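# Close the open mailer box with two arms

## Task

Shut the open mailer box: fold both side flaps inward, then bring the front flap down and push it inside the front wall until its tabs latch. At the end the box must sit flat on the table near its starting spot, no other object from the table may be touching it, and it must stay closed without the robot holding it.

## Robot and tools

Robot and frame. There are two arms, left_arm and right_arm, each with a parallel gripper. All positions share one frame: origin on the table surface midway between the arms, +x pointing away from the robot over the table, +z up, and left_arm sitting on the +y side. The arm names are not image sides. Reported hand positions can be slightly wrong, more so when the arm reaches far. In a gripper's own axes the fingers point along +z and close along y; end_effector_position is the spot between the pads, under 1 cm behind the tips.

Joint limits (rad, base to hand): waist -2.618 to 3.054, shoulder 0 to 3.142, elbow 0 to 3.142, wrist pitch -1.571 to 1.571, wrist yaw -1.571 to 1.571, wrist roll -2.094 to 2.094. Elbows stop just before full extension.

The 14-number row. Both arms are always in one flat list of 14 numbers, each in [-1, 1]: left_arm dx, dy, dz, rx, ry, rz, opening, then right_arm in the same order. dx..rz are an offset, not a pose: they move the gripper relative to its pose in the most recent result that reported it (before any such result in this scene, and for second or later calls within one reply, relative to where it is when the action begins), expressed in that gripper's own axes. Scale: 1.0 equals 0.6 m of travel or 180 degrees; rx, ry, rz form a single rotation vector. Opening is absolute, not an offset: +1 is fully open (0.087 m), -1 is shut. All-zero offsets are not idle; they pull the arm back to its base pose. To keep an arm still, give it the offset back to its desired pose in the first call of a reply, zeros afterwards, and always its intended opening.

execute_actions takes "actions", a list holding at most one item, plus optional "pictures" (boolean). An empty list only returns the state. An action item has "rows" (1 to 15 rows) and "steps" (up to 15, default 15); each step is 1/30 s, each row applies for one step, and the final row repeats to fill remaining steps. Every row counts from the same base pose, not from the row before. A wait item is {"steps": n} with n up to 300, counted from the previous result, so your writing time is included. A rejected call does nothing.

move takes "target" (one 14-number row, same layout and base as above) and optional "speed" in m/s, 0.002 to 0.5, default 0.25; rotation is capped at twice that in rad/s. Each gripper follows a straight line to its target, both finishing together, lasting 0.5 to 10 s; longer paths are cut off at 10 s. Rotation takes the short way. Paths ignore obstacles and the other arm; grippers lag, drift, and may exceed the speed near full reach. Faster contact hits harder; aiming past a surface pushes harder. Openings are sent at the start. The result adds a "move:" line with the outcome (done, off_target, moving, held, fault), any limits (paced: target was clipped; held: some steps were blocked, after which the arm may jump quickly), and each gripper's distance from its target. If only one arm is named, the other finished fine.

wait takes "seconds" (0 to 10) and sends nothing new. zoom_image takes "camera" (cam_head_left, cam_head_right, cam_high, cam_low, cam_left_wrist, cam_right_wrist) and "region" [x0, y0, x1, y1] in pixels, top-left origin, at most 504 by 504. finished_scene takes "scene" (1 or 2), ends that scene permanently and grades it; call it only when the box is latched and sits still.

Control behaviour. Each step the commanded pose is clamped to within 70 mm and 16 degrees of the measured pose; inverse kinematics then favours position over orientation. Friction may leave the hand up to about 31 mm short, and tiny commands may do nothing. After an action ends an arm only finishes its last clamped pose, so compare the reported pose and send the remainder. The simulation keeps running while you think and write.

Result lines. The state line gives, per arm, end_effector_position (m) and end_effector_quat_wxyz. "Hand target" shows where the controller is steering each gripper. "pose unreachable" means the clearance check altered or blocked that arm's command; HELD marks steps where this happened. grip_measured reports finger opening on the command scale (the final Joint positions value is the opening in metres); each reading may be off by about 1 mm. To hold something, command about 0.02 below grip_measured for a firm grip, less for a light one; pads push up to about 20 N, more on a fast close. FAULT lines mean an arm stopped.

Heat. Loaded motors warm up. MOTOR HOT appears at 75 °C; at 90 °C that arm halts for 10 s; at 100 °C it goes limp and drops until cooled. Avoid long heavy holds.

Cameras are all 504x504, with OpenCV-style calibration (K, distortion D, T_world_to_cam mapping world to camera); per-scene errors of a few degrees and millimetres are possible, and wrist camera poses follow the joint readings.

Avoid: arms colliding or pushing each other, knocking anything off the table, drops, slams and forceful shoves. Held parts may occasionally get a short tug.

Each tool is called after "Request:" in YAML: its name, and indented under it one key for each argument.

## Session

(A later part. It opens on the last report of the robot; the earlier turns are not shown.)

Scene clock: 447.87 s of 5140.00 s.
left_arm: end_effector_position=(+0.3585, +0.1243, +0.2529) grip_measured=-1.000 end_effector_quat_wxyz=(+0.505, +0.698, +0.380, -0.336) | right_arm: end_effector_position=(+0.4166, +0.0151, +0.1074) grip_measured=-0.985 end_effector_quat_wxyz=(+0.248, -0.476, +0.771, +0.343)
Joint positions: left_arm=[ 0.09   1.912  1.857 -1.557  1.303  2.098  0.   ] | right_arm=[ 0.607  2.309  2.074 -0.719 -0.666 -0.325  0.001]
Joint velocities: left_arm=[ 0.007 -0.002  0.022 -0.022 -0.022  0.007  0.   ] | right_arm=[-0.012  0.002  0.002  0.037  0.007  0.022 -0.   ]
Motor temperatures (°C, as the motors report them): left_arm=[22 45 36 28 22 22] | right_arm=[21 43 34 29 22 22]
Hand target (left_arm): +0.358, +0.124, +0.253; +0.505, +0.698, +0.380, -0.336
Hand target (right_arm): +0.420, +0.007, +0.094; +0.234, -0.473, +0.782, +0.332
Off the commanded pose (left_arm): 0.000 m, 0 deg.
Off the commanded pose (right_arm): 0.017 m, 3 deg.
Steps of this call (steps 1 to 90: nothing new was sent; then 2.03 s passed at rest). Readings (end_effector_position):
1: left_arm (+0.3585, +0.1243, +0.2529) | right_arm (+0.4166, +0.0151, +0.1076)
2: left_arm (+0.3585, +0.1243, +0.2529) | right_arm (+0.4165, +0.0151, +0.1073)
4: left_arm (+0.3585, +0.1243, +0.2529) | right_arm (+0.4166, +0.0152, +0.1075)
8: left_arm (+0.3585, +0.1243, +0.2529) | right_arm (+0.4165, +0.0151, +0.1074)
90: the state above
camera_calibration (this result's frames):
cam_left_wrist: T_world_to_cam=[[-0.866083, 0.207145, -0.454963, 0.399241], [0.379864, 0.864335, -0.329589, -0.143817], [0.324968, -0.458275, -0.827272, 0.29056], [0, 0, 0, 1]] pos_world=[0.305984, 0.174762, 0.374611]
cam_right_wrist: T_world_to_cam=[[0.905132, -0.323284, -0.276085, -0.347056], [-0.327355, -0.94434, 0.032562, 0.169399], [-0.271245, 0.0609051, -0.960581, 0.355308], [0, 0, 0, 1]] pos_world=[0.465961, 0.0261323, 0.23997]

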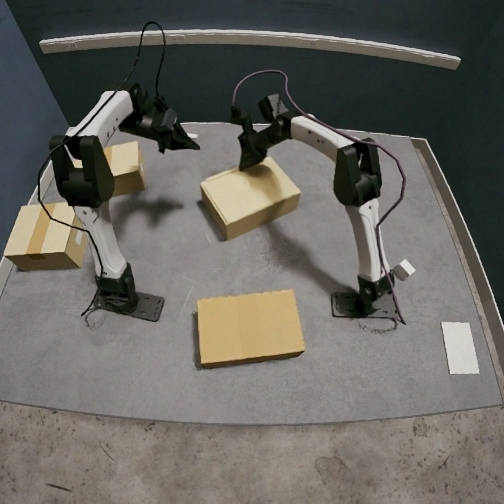

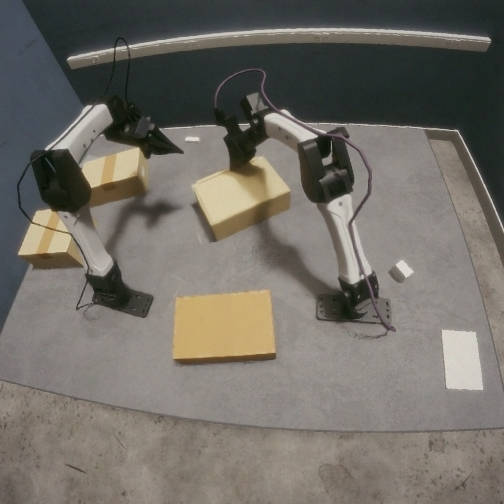

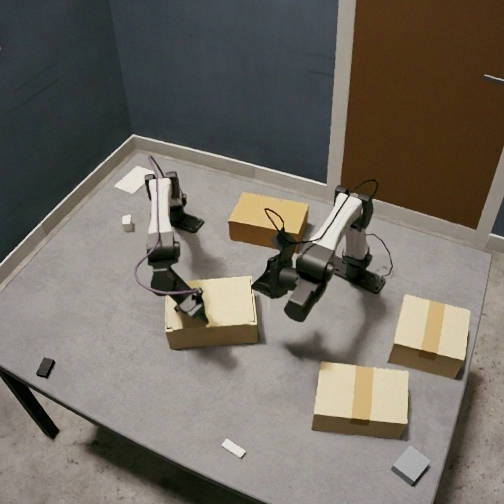

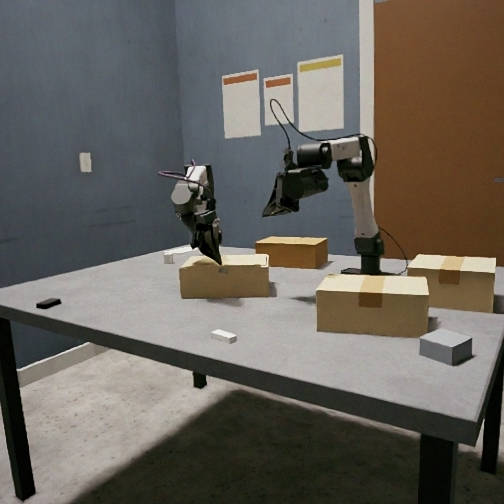

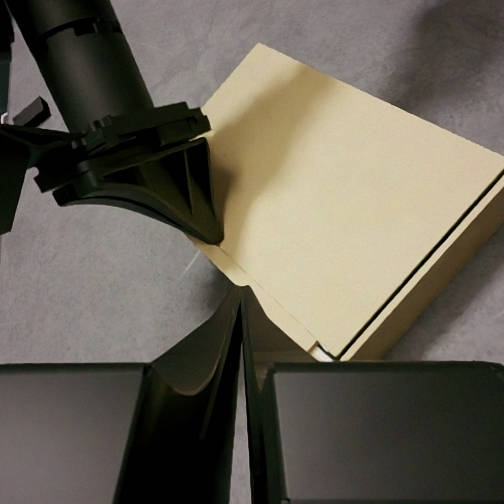

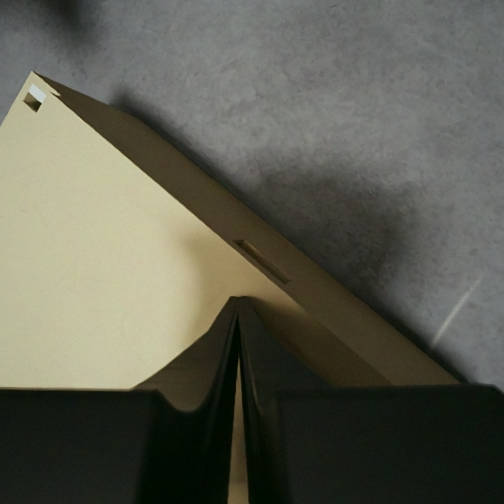

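Request:
move:
  target: [-0.047,-0.293,0.215,0,0,0,-1, 0.02,-0.015,0.004,0,0,0,-1]
  speed: 0.15

Scene clock: 454.23 s of 5140.00 s.
left_arm: end_effector_position=(+0.1824, +0.0294, +0.1761) grip_measured=-1.000 end_effector_quat_wxyz=(+0.508, +0.697, +0.374, -0.342) | right_arm: end_effector_position=(+0.4165, +0.0153, +0.1068) grip_measured=-0.985 end_effector_quat_wxyz=(+0.249, -0.476, +0.764, +0.359)
Joint positions: left_arm=[-0.431  1.122  0.64  -0.015  1.016  0.918  0.   ] | right_arm=[ 0.597  2.309  2.056 -0.695 -0.704 -0.327  0.001]
Joint velocities: left_arm=[-0.017  0.002 -0.002  0.139 -0.081 -0.066  0.   ] | right_arm=[-0.002  0.007 -0.002  0.007 -0.066  0.007 -0.   ]
Motor temperatures (°C, as the motors report them): left_arm=[22 44 36 28 22 22] | right_arm=[21 44 35 29 22 22]
Hand target (left_arm): +0.178, +0.030, +0.170; +0.504, +0.697, +0.377, -0.343
Hand target (right_arm): +0.419, +0.007, +0.095; +0.247, -0.476, +0.771, +0.344
Off the commanded pose (left_arm): 0.012 m, 1 deg.
Off the commanded pose (right_arm): 0.015 m, 2 deg.
After step 90, 1.07 s passed at rest.
move: off_target (left_arm, right_arm)
camera_calibration (this result's frames):
cam_left_wrist: T_world_to_cam=[[-0.863864, 0.210209, -0.457767, 0.231421], [0.389023, 0.855718, -0.341186, -0.0195625], [0.319999, -0.472821, -0.821, 0.24099], [0, 0, 0, 1]] pos_world=[0.13041, 0.0820384, 0.297115]
cam_right_wrist: T_world_to_cam=[[0.906814, -0.302421, -0.29365, -0.346258], [-0.314062, -0.94937, 0.00787794, 0.166727], [-0.281165, 0.0850805, -0.955881, 0.357879], [0, 0, 0, 1]] pos_world=[0.466977, 0.0231212, 0.239097]

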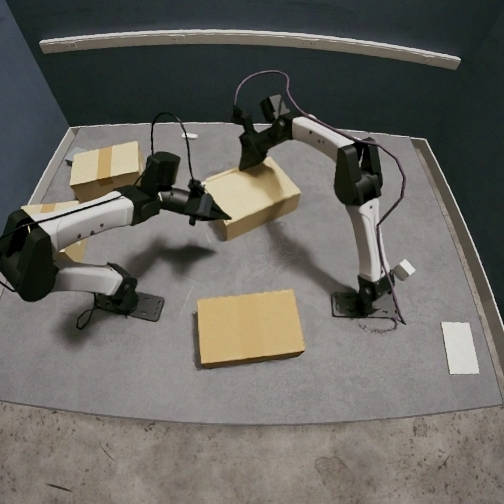

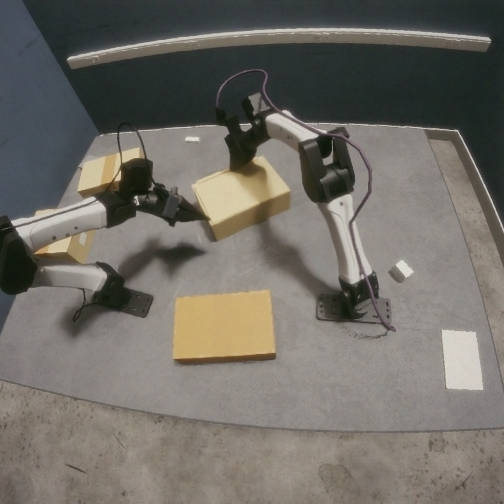

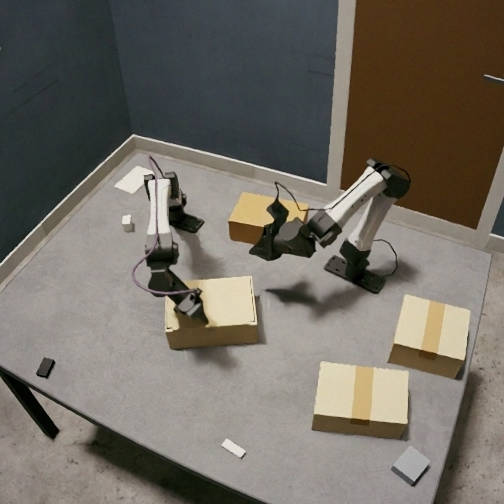

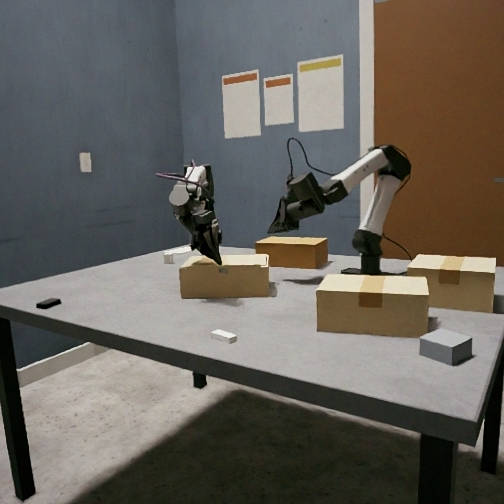

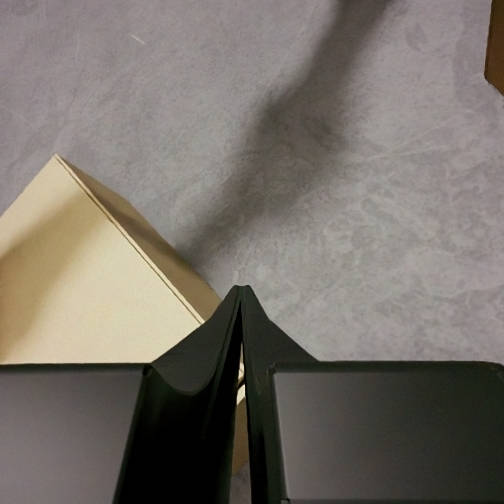

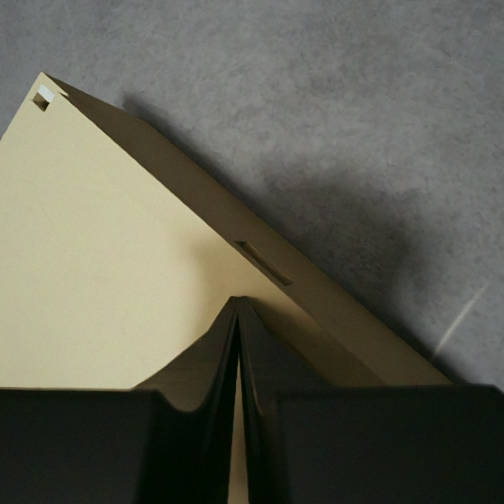

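Request:
move:
  target: [0.143,-0.105,0.05,0,0,0,-1, 0.02,-0.015,0.004,0,0,0,-1]
  speed: 0.1

Scene clock: 458.40 s of 5140.00 s.
left_arm: end_effector_position=(+0.1727, +0.0253, +0.0783) grip_measured=-1.000 end_effector_quat_wxyz=(+0.521, +0.696, +0.363, -0.336) | right_arm: end_effector_position=(+0.4165, +0.0157, +0.1069) grip_measured=-0.985 end_effector_quat_wxyz=(+0.251, -0.477, +0.755, +0.373)
Joint positions: left_arm=[-0.473  1.387  0.305  0.653  0.979  0.88   0.   ] | right_arm=[ 0.588  2.309  2.042 -0.672 -0.741 -0.33   0.001]
Joint velocities: left_arm=[-0.007  0.012 -0.002  0.051  0.022 -0.037  0.   ] | right_arm=[-0.007  0.002 -0.022 -0.022 -0.007 -0.051 -0.   ]
Motor temperatures (°C, as the motors report them): left_arm=[22 42 35 28 22 22] | right_arm=[21 45 34 29 22 22]
Hand target (left_arm): +0.165, +0.029, +0.066; +0.508, +0.697, +0.374, -0.342
Hand target (right_arm): +0.419, +0.008, +0.094; +0.248, -0.476, +0.763, +0.359
Off the commanded pose (left_arm): 0.014 m, 2 deg.
Off the commanded pose (right_arm): 0.016 m, 2 deg.
move: off_target (left_arm, right_arm)
camera_calibration (this result's frames):
cam_left_wrist: T_world_to_cam=[[-0.850555, 0.199467, -0.486589, 0.179454], [0.398762, 0.847855, -0.349473, -0.0464775], [0.342849, -0.491279, -0.800687, 0.156771], [0, 0, 0, 1]] pos_world=[0.11742, 0.0806294, 0.196602]
cam_right_wrist: T_world_to_cam=[[0.909152, -0.280215, -0.308094, -0.345899], [-0.300244, -0.953681, -0.0186034, 0.164305], [-0.288611, 0.109417, -0.951174, 0.360241], [0, 0, 0, 1]] pos_world=[0.467776, 0.0203524, 0.23914]

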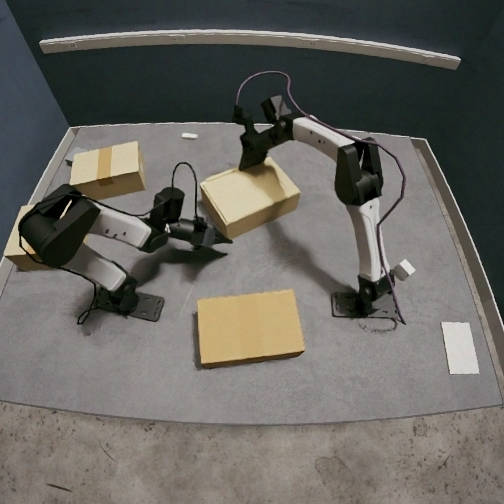

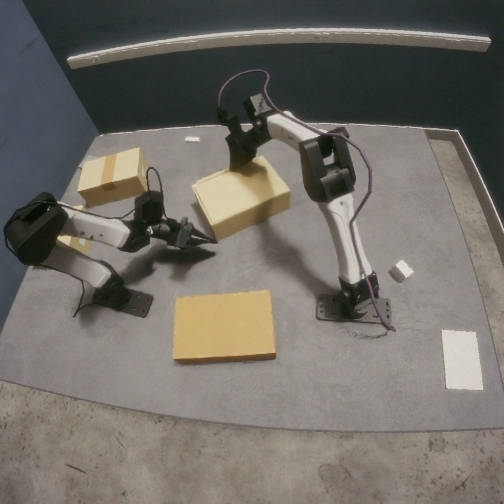

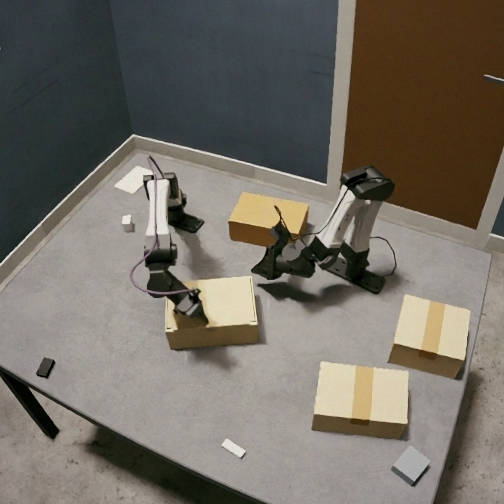

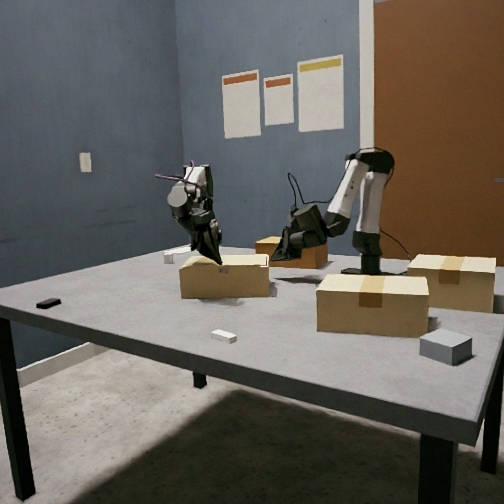

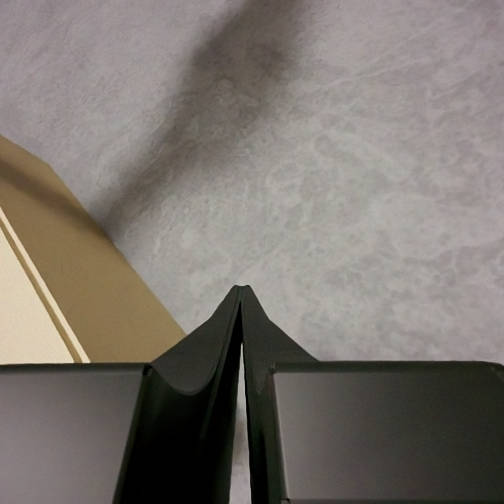

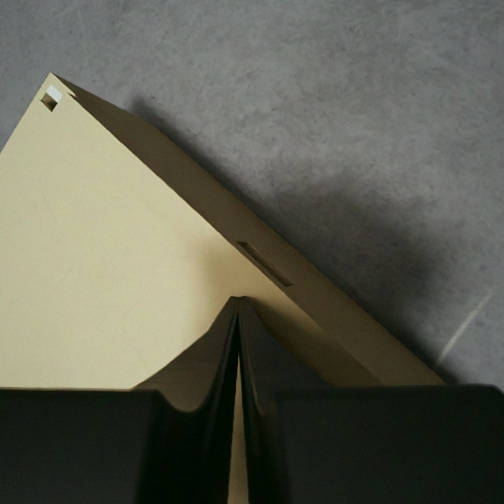

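Request:
move:
  target: [0.015,-0.01,0,-0.19,0.1,-0.057,-1, 0.02,-0.015,0.004,0,0,0,-1]
  speed: 0.15

Scene clock: 465.20 s of 5140.00 s.
left_arm: end_effector_position=(+0.1726, +0.0237, +0.0752) grip_measured=-1.000 end_effector_quat_wxyz=(+0.610, +0.517, +0.580, -0.154) | right_arm: end_effector_position=(+0.4164, +0.0161, +0.1070) grip_measured=-0.985 end_effector_quat_wxyz=(+0.253, -0.477, +0.748, +0.386)
Joint positions: left_arm=[-1.033  1.336  0.138  0.983 -0.221  0.433  0.   ] | right_arm=[ 0.581  2.309  2.027 -0.65  -0.775 -0.333  0.001]
Joint velocities: left_arm=[ 0.012 -0.007  0.007 -0.007 -0.022  0.007  0.   ] | right_arm=[ 0.012 -0.012  0.007 -0.037 -0.051 -0.125 -0.001]
Motor temperatures (°C, as the motors report them): left_arm=[22 40 35 30 22 22] | right_arm=[21 46 34 29 22 22]
Hand target (left_arm): +0.170, +0.026, +0.068; +0.602, +0.522, +0.585, -0.151
Hand target (right_arm): +0.419, +0.009, +0.094; +0.250, -0.477, +0.755, +0.373
Off the commanded pose (left_arm): 0.009 m, 1 deg.
Off the commanded pose (right_arm): 0.015 m, 2 deg.
After step 90, 0.90 s passed at rest.
move: off_target (right_arm)
camera_calibration (this result's frames):
cam_left_wrist: T_world_to_cam=[[-0.788293, -0.410768, -0.458108, 0.179751], [-0.243419, 0.891982, -0.380939, 0.0660375], [0.565102, -0.188779, -0.803133, 0.108226], [0, 0, 0, 1]] pos_world=[0.0966122, 0.0353624, 0.194422]
cam_right_wrist: T_world_to_cam=[[0.91126, -0.259113, -0.320104, -0.345571], [-0.287178, -0.956914, -0.0429389, 0.161816], [-0.295186, 0.131055, -0.946409, 0.36215], [0, 0, 0, 1]] pos_world=[0.468276, 0.0178404, 0.239071]

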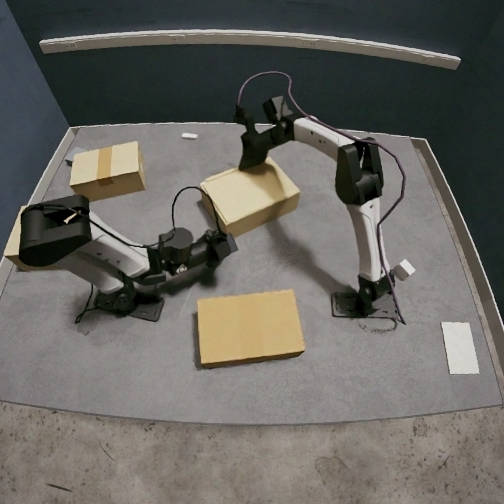

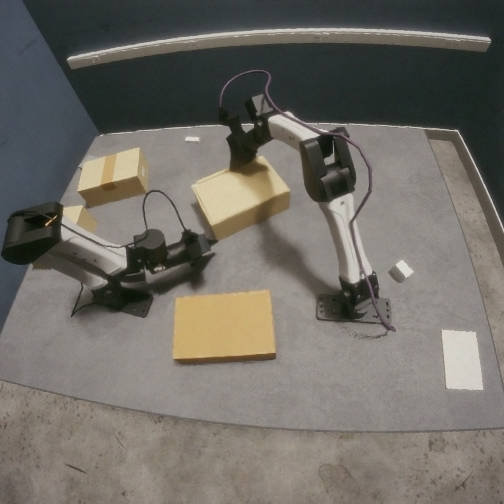

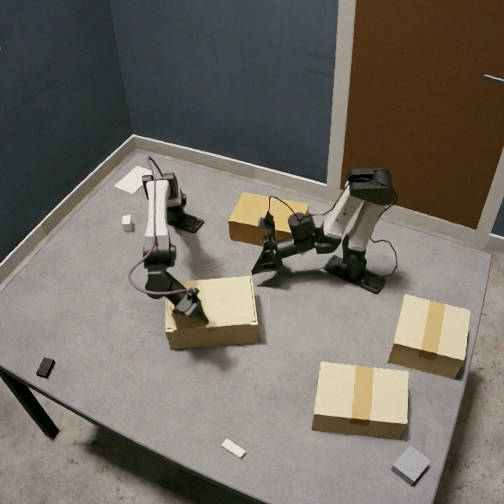

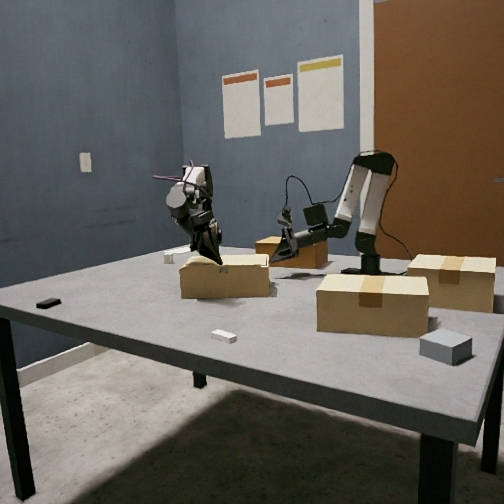

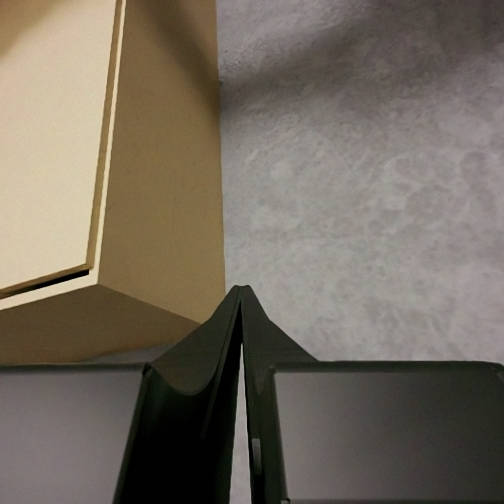

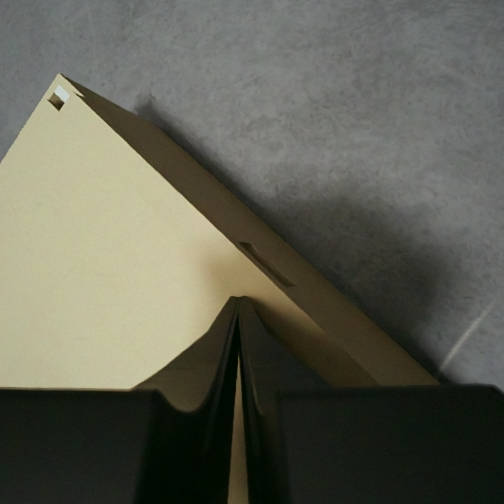

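Request:
move:
  target: [0.033,0.068,0.052,0,0,0,-1, 0.02,-0.015,0.004,0,0,0,-1]
  speed: 0.05

Scene clock: 469.07 s of 5140.00 s.
left_arm: end_effector_position=(+0.2219, +0.0273, +0.0656) grip_measured=-1.000 end_effector_quat_wxyz=(+0.604, +0.521, +0.582, -0.156) | right_arm: end_effector_position=(+0.4237, +0.0147, +0.1074) grip_measured=-0.985 end_effector_quat_wxyz=(+0.267, -0.479, +0.741, +0.388)
Joint positions: left_arm=[-0.784  1.5    0.2    1.077  0.03   0.485  0.   ] | right_arm=[ 0.569  2.309  2.015 -0.611 -0.786 -0.339  0.001]
Joint velocities: left_arm=[-0.012  0.007 -0.012  0.007  0.022  0.051  0.   ] | right_arm=[-0.007  0.002 -0.012 -0.007 -0.037 -0.051 -0.001]
Motor temperatures (°C, as the motors report them): left_arm=[22 39 35 30 22 22] | right_arm=[21 47 34 29 22 22]
Hand target (left_arm): +0.229, +0.025, +0.069; +0.611, +0.519, +0.579, -0.151
Hand target (right_arm): +0.419, +0.010, +0.094; +0.253, -0.477, +0.748, +0.386
Off the commanded pose (left_arm): 0.008 m, 1 deg.
Off the commanded pose (right_arm): 0.015 m, 2 deg.
move: off_target (right_arm)
camera_calibration (this result's frames):
cam_left_wrist: T_world_to_cam=[[-0.795012, -0.401875, -0.454371, 0.216683], [-0.241144, 0.896704, -0.371175, 0.0698631], [0.556602, -0.18552, -0.8098, 0.0756173], [0, 0, 0, 1]] pos_world=[0.147024, 0.0384614, 0.185621]
cam_right_wrist: T_world_to_cam=[[0.918568, -0.253192, -0.303524, -0.357476], [-0.286609, -0.955461, -0.0703565, 0.165342], [-0.272192, 0.15162, -0.950223, 0.355196], [0, 0, 0, 1]] pos_world=[0.472436, 0.0136126, 0.240645]

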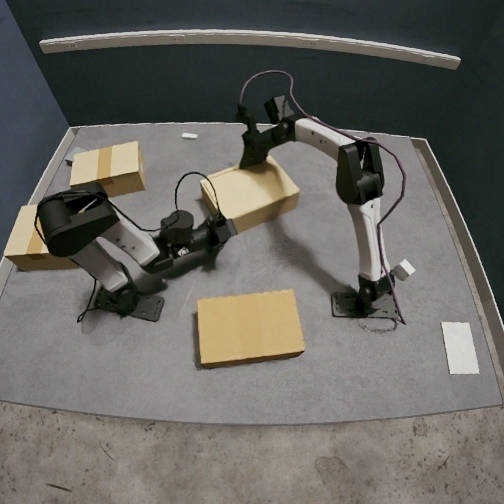

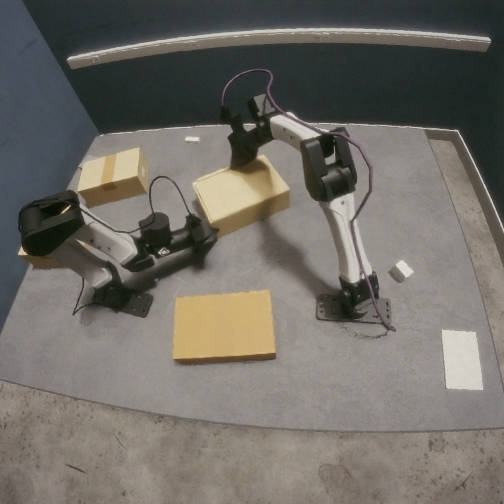

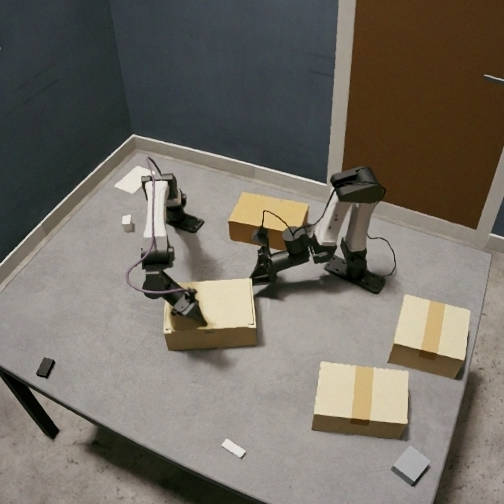

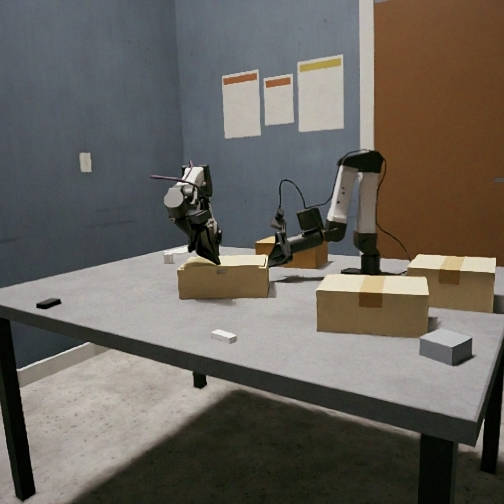

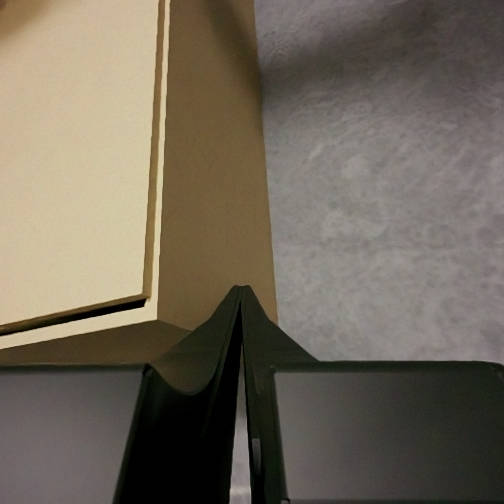

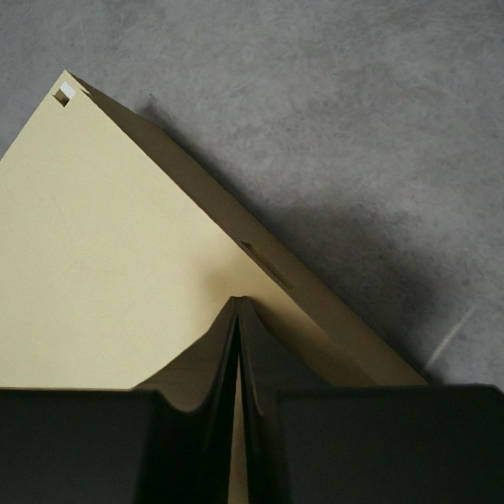

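Request:
move:
  target: [0.037,0.07,-0.027,-0.148,0.077,-0.036,-1, 0.025,-0.005,0.004,0,0,0,-1]
  speed: 0.06

Scene clock: 475.73 s of 5140.00 s.
left_arm: end_effector_position=(+0.2500, +0.0692, +0.0678) grip_measured=-1.000 end_effector_quat_wxyz=(+0.622, +0.352, +0.699, +0.005) | right_arm: end_effector_position=(+0.4313, +0.0153, +0.1070) grip_measured=-0.985 end_effector_quat_wxyz=(+0.292, -0.483, +0.727, +0.391)
Joint positions: left_arm=[-0.938  1.512  0.268  0.961 -0.628  0.305  0.   ] | right_arm=[ 0.561  2.296  1.964 -0.52  -0.798 -0.342  0.001]
Joint velocities: left_arm=[ 0.007 -0.002  0.037 -0.022 -0.037 -0.095  0.   ] | right_arm=[ 0.002 -0.002 -0.002  0.081 -0.051 -0.037 -0.   ]
Motor temperatures (°C, as the motors report them): left_arm=[22 38 35 31 22 22] | right_arm=[21 48 34 29 22 22]
Hand target (left_arm): +0.252, +0.067, +0.068; +0.620, +0.351, +0.701, +0.011
Hand target (right_arm): +0.421, +0.009, +0.094; +0.267, -0.479, +0.740, +0.389
Off the commanded pose (left_arm): 0.004 m, 1 deg.
Off the commanded pose (right_arm): 0.018 m, 3 deg.
move: off_target (right_arm)
camera_calibration (this result's frames):
cam_left_wrist: T_world_to_cam=[[-0.489442, -0.746759, -0.45033, 0.204072], [-0.6605, 0.654636, -0.367683, 0.16126], [0.569373, 0.117484, -0.813641, 0.045615], [0, 0, 0, 1]] pos_world=[0.180422, 0.0414666, 0.188307]
cam_right_wrist: T_world_to_cam=[[0.931405, -0.242761, -0.271204, -0.373541], [-0.282035, -0.95235, -0.11613, 0.170867], [-0.230089, 0.184653, -0.955491, 0.338671], [0, 0, 0, 1]] pos_world=[0.474033, 0.00950751, 0.242134]

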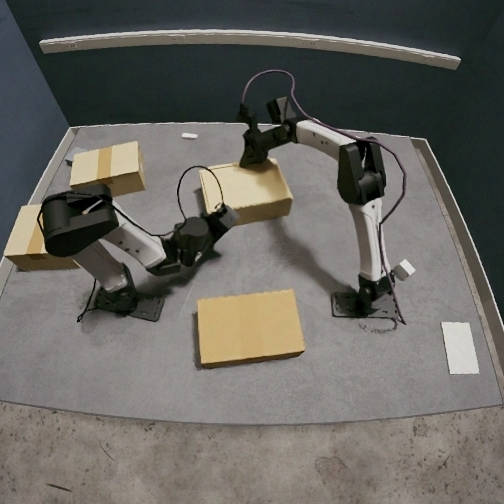

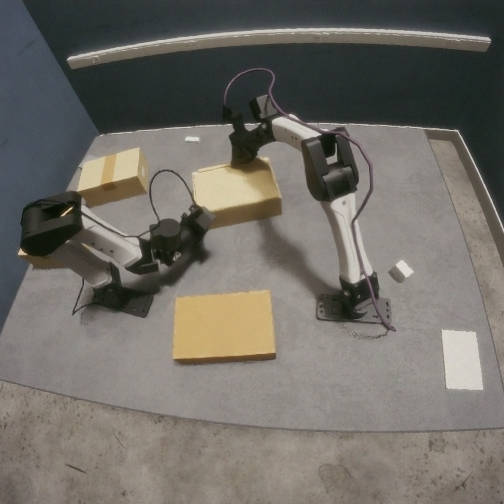

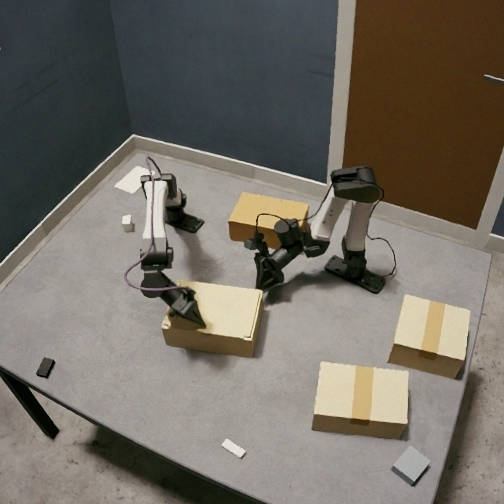

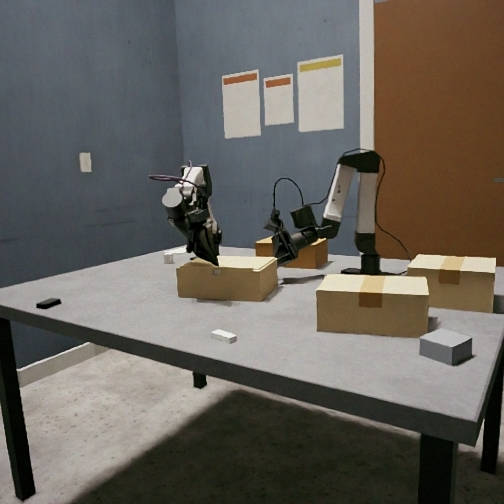

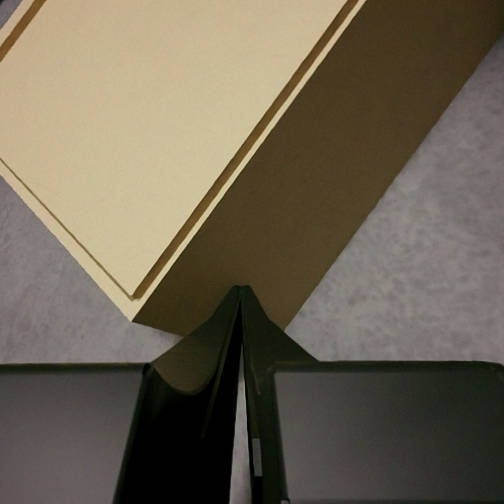

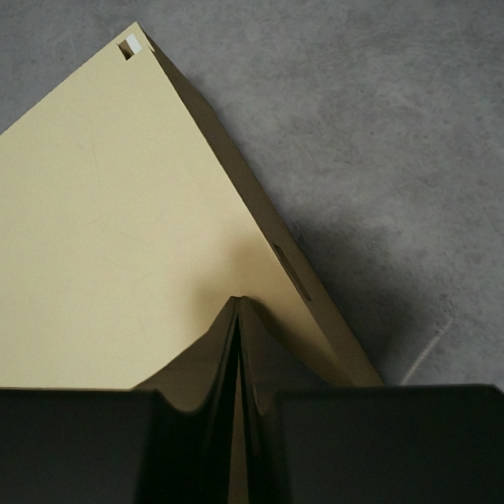

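Request:
move:
  target: [0.017,0.027,-0.01,0,0,0,-1, 0.037,0.057,0.015,0,0,0,-1]
  speed: 0.04

Scene clock: 479.40 s of 5140.00 s.
left_arm: end_effector_position=(+0.2528, +0.0817, +0.0704) grip_measured=-1.000 end_effector_quat_wxyz=(+0.624, +0.351, +0.698, -0.000) | right_arm: end_effector_position=(+0.4100, +0.0192, +0.1064) grip_measured=-0.985 end_effector_quat_wxyz=(+0.321, -0.487, +0.716, +0.384)
Joint positions: left_arm=[-0.892  1.457  0.227  0.963 -0.577  0.317  0.   ] | right_arm=[ 0.593  2.172  1.727 -0.318 -0.763 -0.306  0.001]
Joint velocities: left_arm=[ 0.002  0.007 -0.007 -0.007 -0.022 -0.037  0.   ] | right_arm=[-0.002 -0.002 -0.022 -0.066 -0.037  0.051  0.   ]
Motor temperatures (°C, as the motors report them): left_arm=[22 37 35 32 22 22] | right_arm=[21 48 34 29 22 22]
Hand target (left_arm): +0.253, +0.089, +0.068; +0.622, +0.352, +0.699, +0.006
Hand target (right_arm): +0.392, +0.020, +0.094; +0.291, -0.483, +0.728, +0.390
Off the commanded pose (left_arm): 0.008 m, 1 deg.
Off the commanded pose (right_arm): 0.022 m, 4 deg.
move: off_target (right_arm)
camera_calibration (this result's frames):
cam_left_wrist: T_world_to_cam=[[-0.494012, -0.748003, -0.44322, 0.216662], [-0.65587, 0.655251, -0.374808, 0.155153], [0.570778, 0.105535, -0.814294, 0.0453359], [0, 0, 0, 1]] pos_world=[0.182917, 0.0556148, 0.191098]
cam_right_wrist: T_world_to_cam=[[0.943432, -0.245927, -0.222388, -0.363007], [-0.283498, -0.946133, -0.156398, 0.173309], [-0.171946, 0.210598, -0.962332, 0.308883], [0, 0, 0, 1]] pos_world=[0.444716, 0.00965051, 0.243625]

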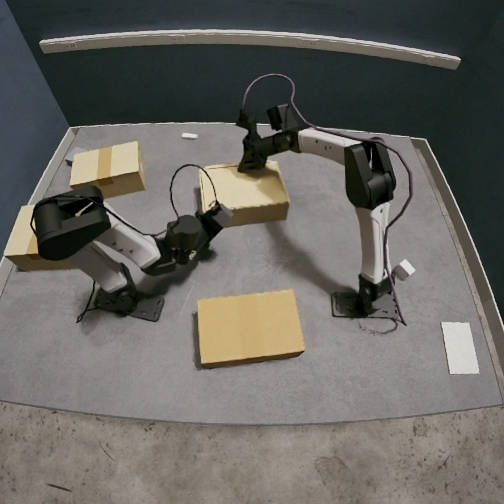

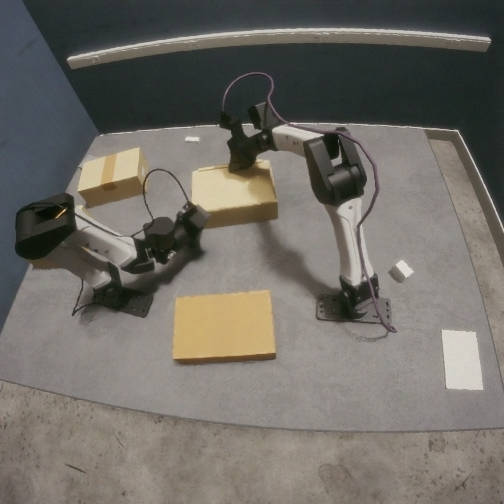

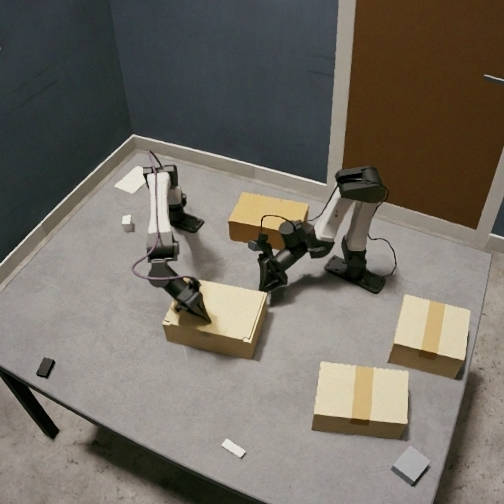

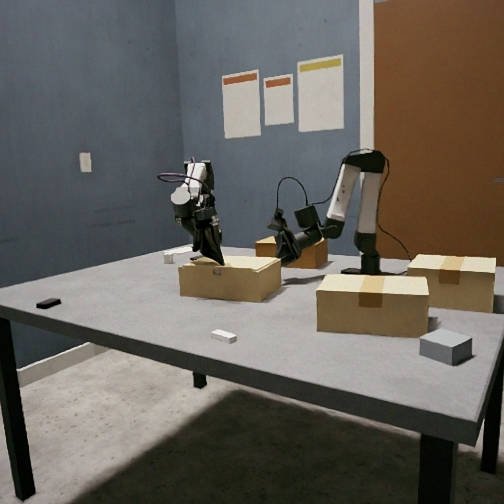

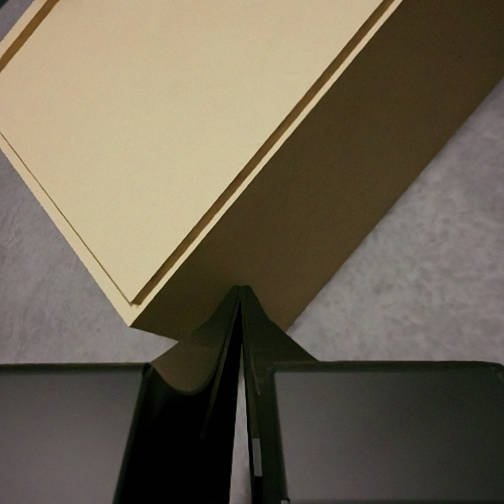

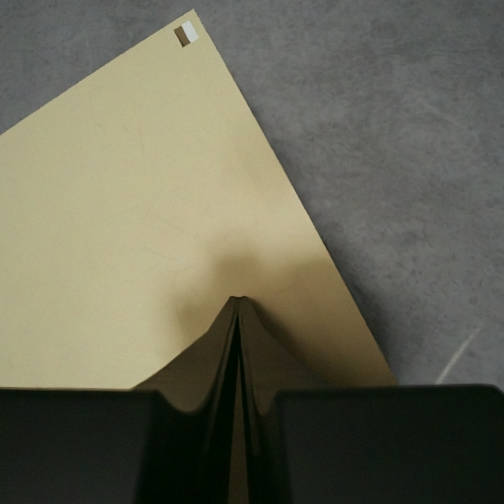

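Request:
move:
  target: [0,0,-0.13,0,0,0,-1, 0.03,0.045,0.022,0,0,0,-1]
  speed: 0.06

Request:
move:
  target: [-0.1,0.05,-0.03,0,0,0,-1, -0.11,0.03,-0.07,0,0,0,-1]
  speed: 0.08

Scene clock: 483.80 s of 5140.00 s.
left_arm: end_effector_position=(+0.1862, +0.1107, +0.0954) grip_measured=-1.000 end_effector_quat_wxyz=(+0.629, +0.341, +0.699, -0.010) | right_arm: end_effector_position=(+0.3942, +0.0308, +0.1060) grip_measured=-0.985 end_effector_quat_wxyz=(+0.346, -0.491, +0.701, +0.384)
Joint positions: left_arm=[-1.191  0.93   0.137  0.466 -0.863  0.186  0.   ] | right_arm=[ 0.632  2.111  1.589 -0.157 -0.737 -0.27   0.001]
Joint velocities: left_arm=[-0.027 -0.037 -0.007 -0.037 -0.022  0.037  0.   ] | right_arm=[ 0.012  0.007 -0.002 -0.007 -0.037 -0.007 -0.   ]
Motor temperatures (°C, as the motors report them): left_arm=[22 36 35 32 22 22] | right_arm=[21 49 34 29 22 22]
Hand target (left_arm): +0.183, +0.115, +0.088; +0.622, +0.350, +0.701, -0.003
Hand target (right_arm): +0.380, +0.029, +0.091; +0.321, -0.487, +0.716, +0.383
Off the commanded pose (left_arm): 0.009 m, 2 deg.
Off the commanded pose (right_arm): 0.021 m, 3 deg.
move: off_target (right_arm)
camera_calibration (this result's frames):
cam_left_wrist: T_world_to_cam=[[-0.49179, -0.762397, -0.420588, 0.215573], [-0.658385, 0.641706, -0.393373, 0.105552], [0.5698, 0.0834514, -0.817535, 0.10362], [0, 0, 0, 1]] pos_world=[0.116468, 0.0879712, 0.216902]
cam_right_wrist: T_world_to_cam=[[0.953718, -0.23748, -0.184457, -0.353675], [-0.273311, -0.940385, -0.202426, 0.18042], [-0.125389, 0.243472, -0.961769, 0.283874], [0, 0, 0, 1]] pos_world=[0.422212, 0.016558, 0.244305]

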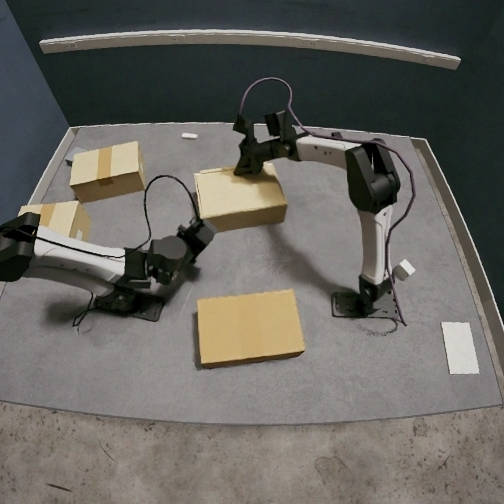

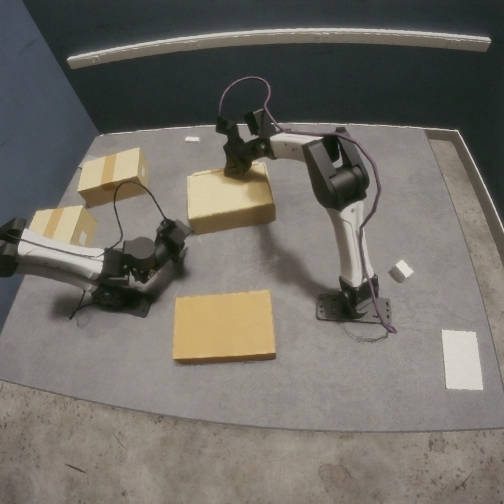

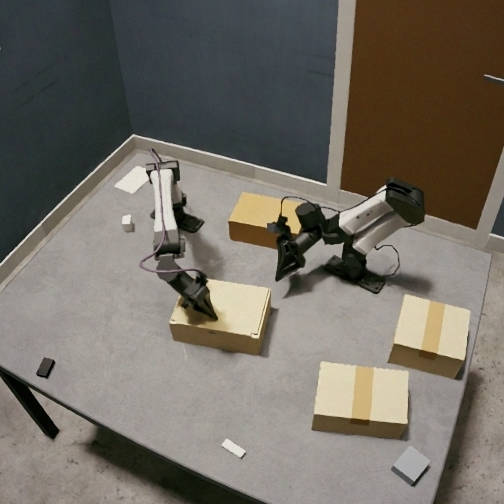

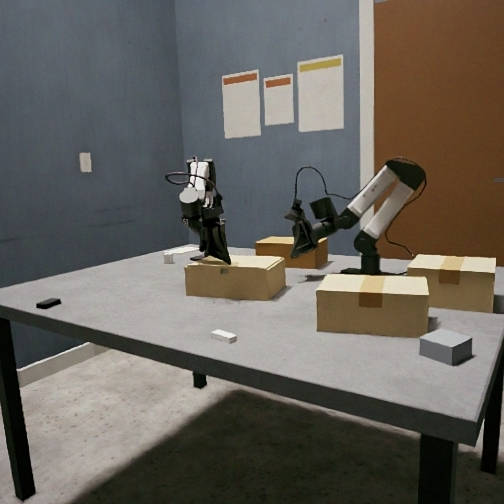

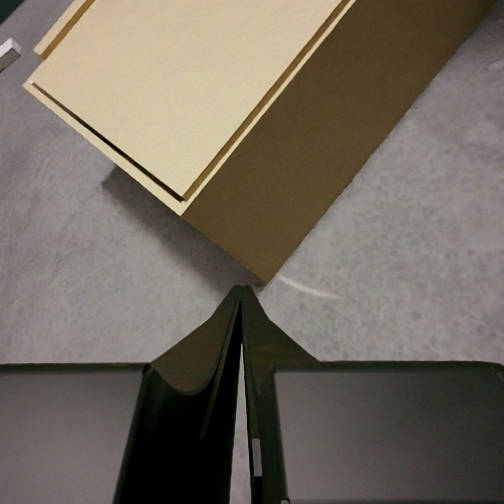

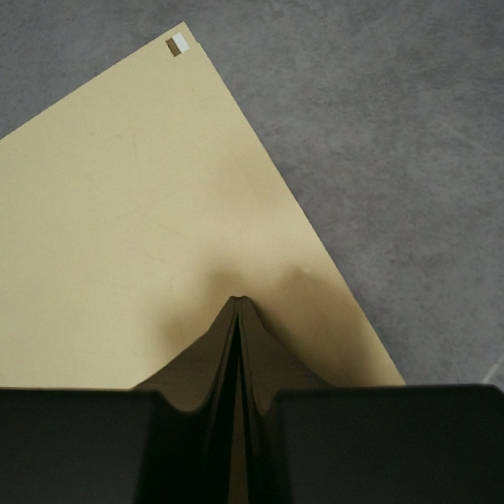

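Scene clock: 485.40 s of 5140.00 s.
left_arm: end_effector_position=(+0.1858, +0.1150, +0.1621) grip_measured=-1.000 end_effector_quat_wxyz=(+0.630, +0.338, +0.699, -0.009) | right_arm: end_effector_position=(+0.3892, +0.0276, +0.1685) grip_measured=-0.985 end_effector_quat_wxyz=(+0.333, -0.489, +0.708, +0.385)
Joint positions: left_arm=[-1.191  0.725  0.365  0.037 -0.868  0.187  0.   ] | right_arm=[ 0.632  2.064  1.786 -0.43  -0.738 -0.27   0.001]
Joint velocities: left_arm=[ 0.007 -0.017  0.007 -0.022 -0.037  0.066  0.   ] | right_arm=[ 0.002  0.002  0.002 -0.066 -0.066  0.007 -0.001]
Motor temperatures (°C, as the motors report them): left_arm=[22 36 35 32 22 22] | right_arm=[21 49 34 29 22 22]
Hand target (left_arm): +0.184, +0.115, +0.165; +0.629, +0.341, +0.699, -0.010
Hand target (right_arm): +0.391, +0.026, +0.186; +0.346, -0.491, +0.701, +0.384
Off the commanded pose (left_arm): 0.004 m, 0 deg.
Off the commanded pose (right_arm): 0.018 m, 2 deg.
move: off_target (right_arm)
camera_calibration (this result's frames):
cam_left_wrist: T_world_to_cam=[[-0.48718, -0.765589, -0.420154, 0.246189], [-0.660113, 0.637817, -0.396788, 0.130106], [0.571758, 0.0840418, -0.816107, 0.157326], [0, 0, 0, 1]] pos_world=[0.11587, 0.0922738, 0.283457]
cam_right_wrist: T_world_to_cam=[[0.949053, -0.240004, -0.204198, -0.332939], [-0.277495, -0.943585, -0.180674, 0.18679], [-0.149316, 0.228134, -0.962112, 0.353992], [0, 0, 0, 1]] pos_world=[0.420667, 0.0155878, 0.306343]

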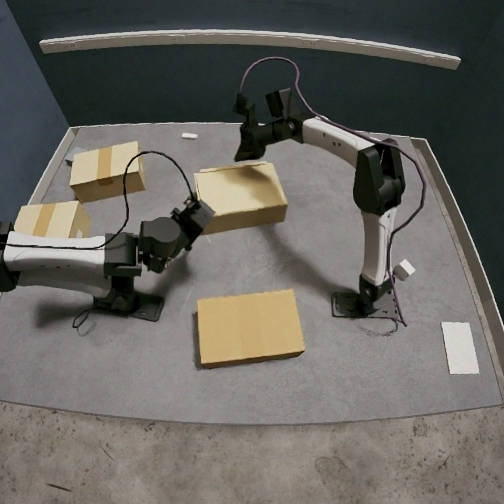

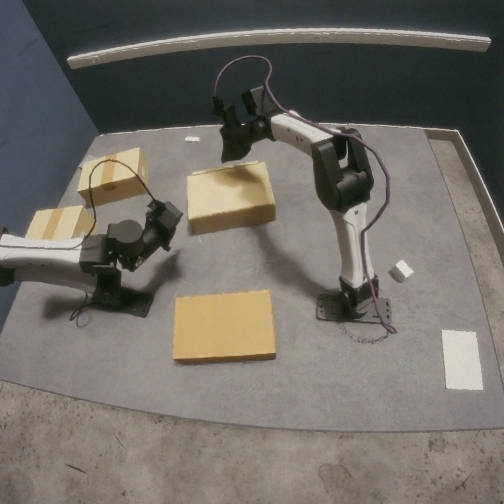

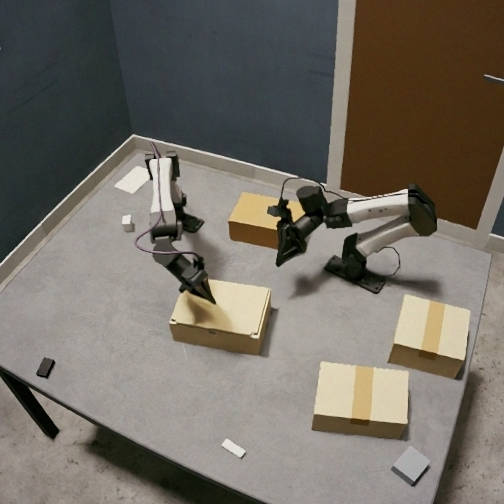

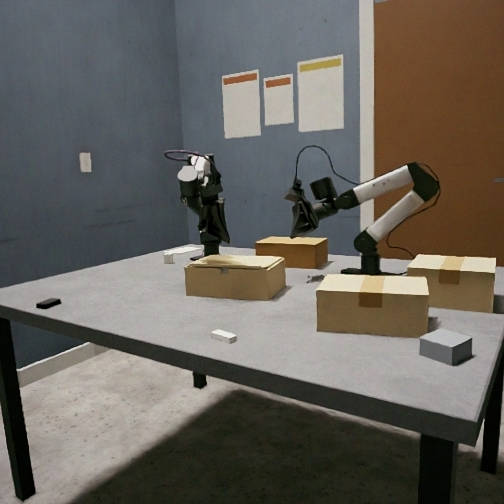

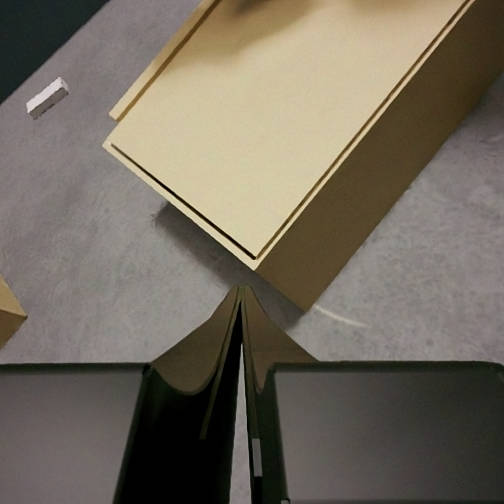

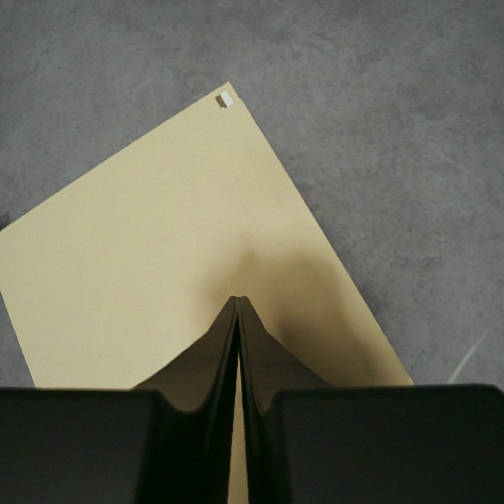

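The lid stays shut.

Request:
finished_scene:
  scene: 2

The scene is finished: the task was done.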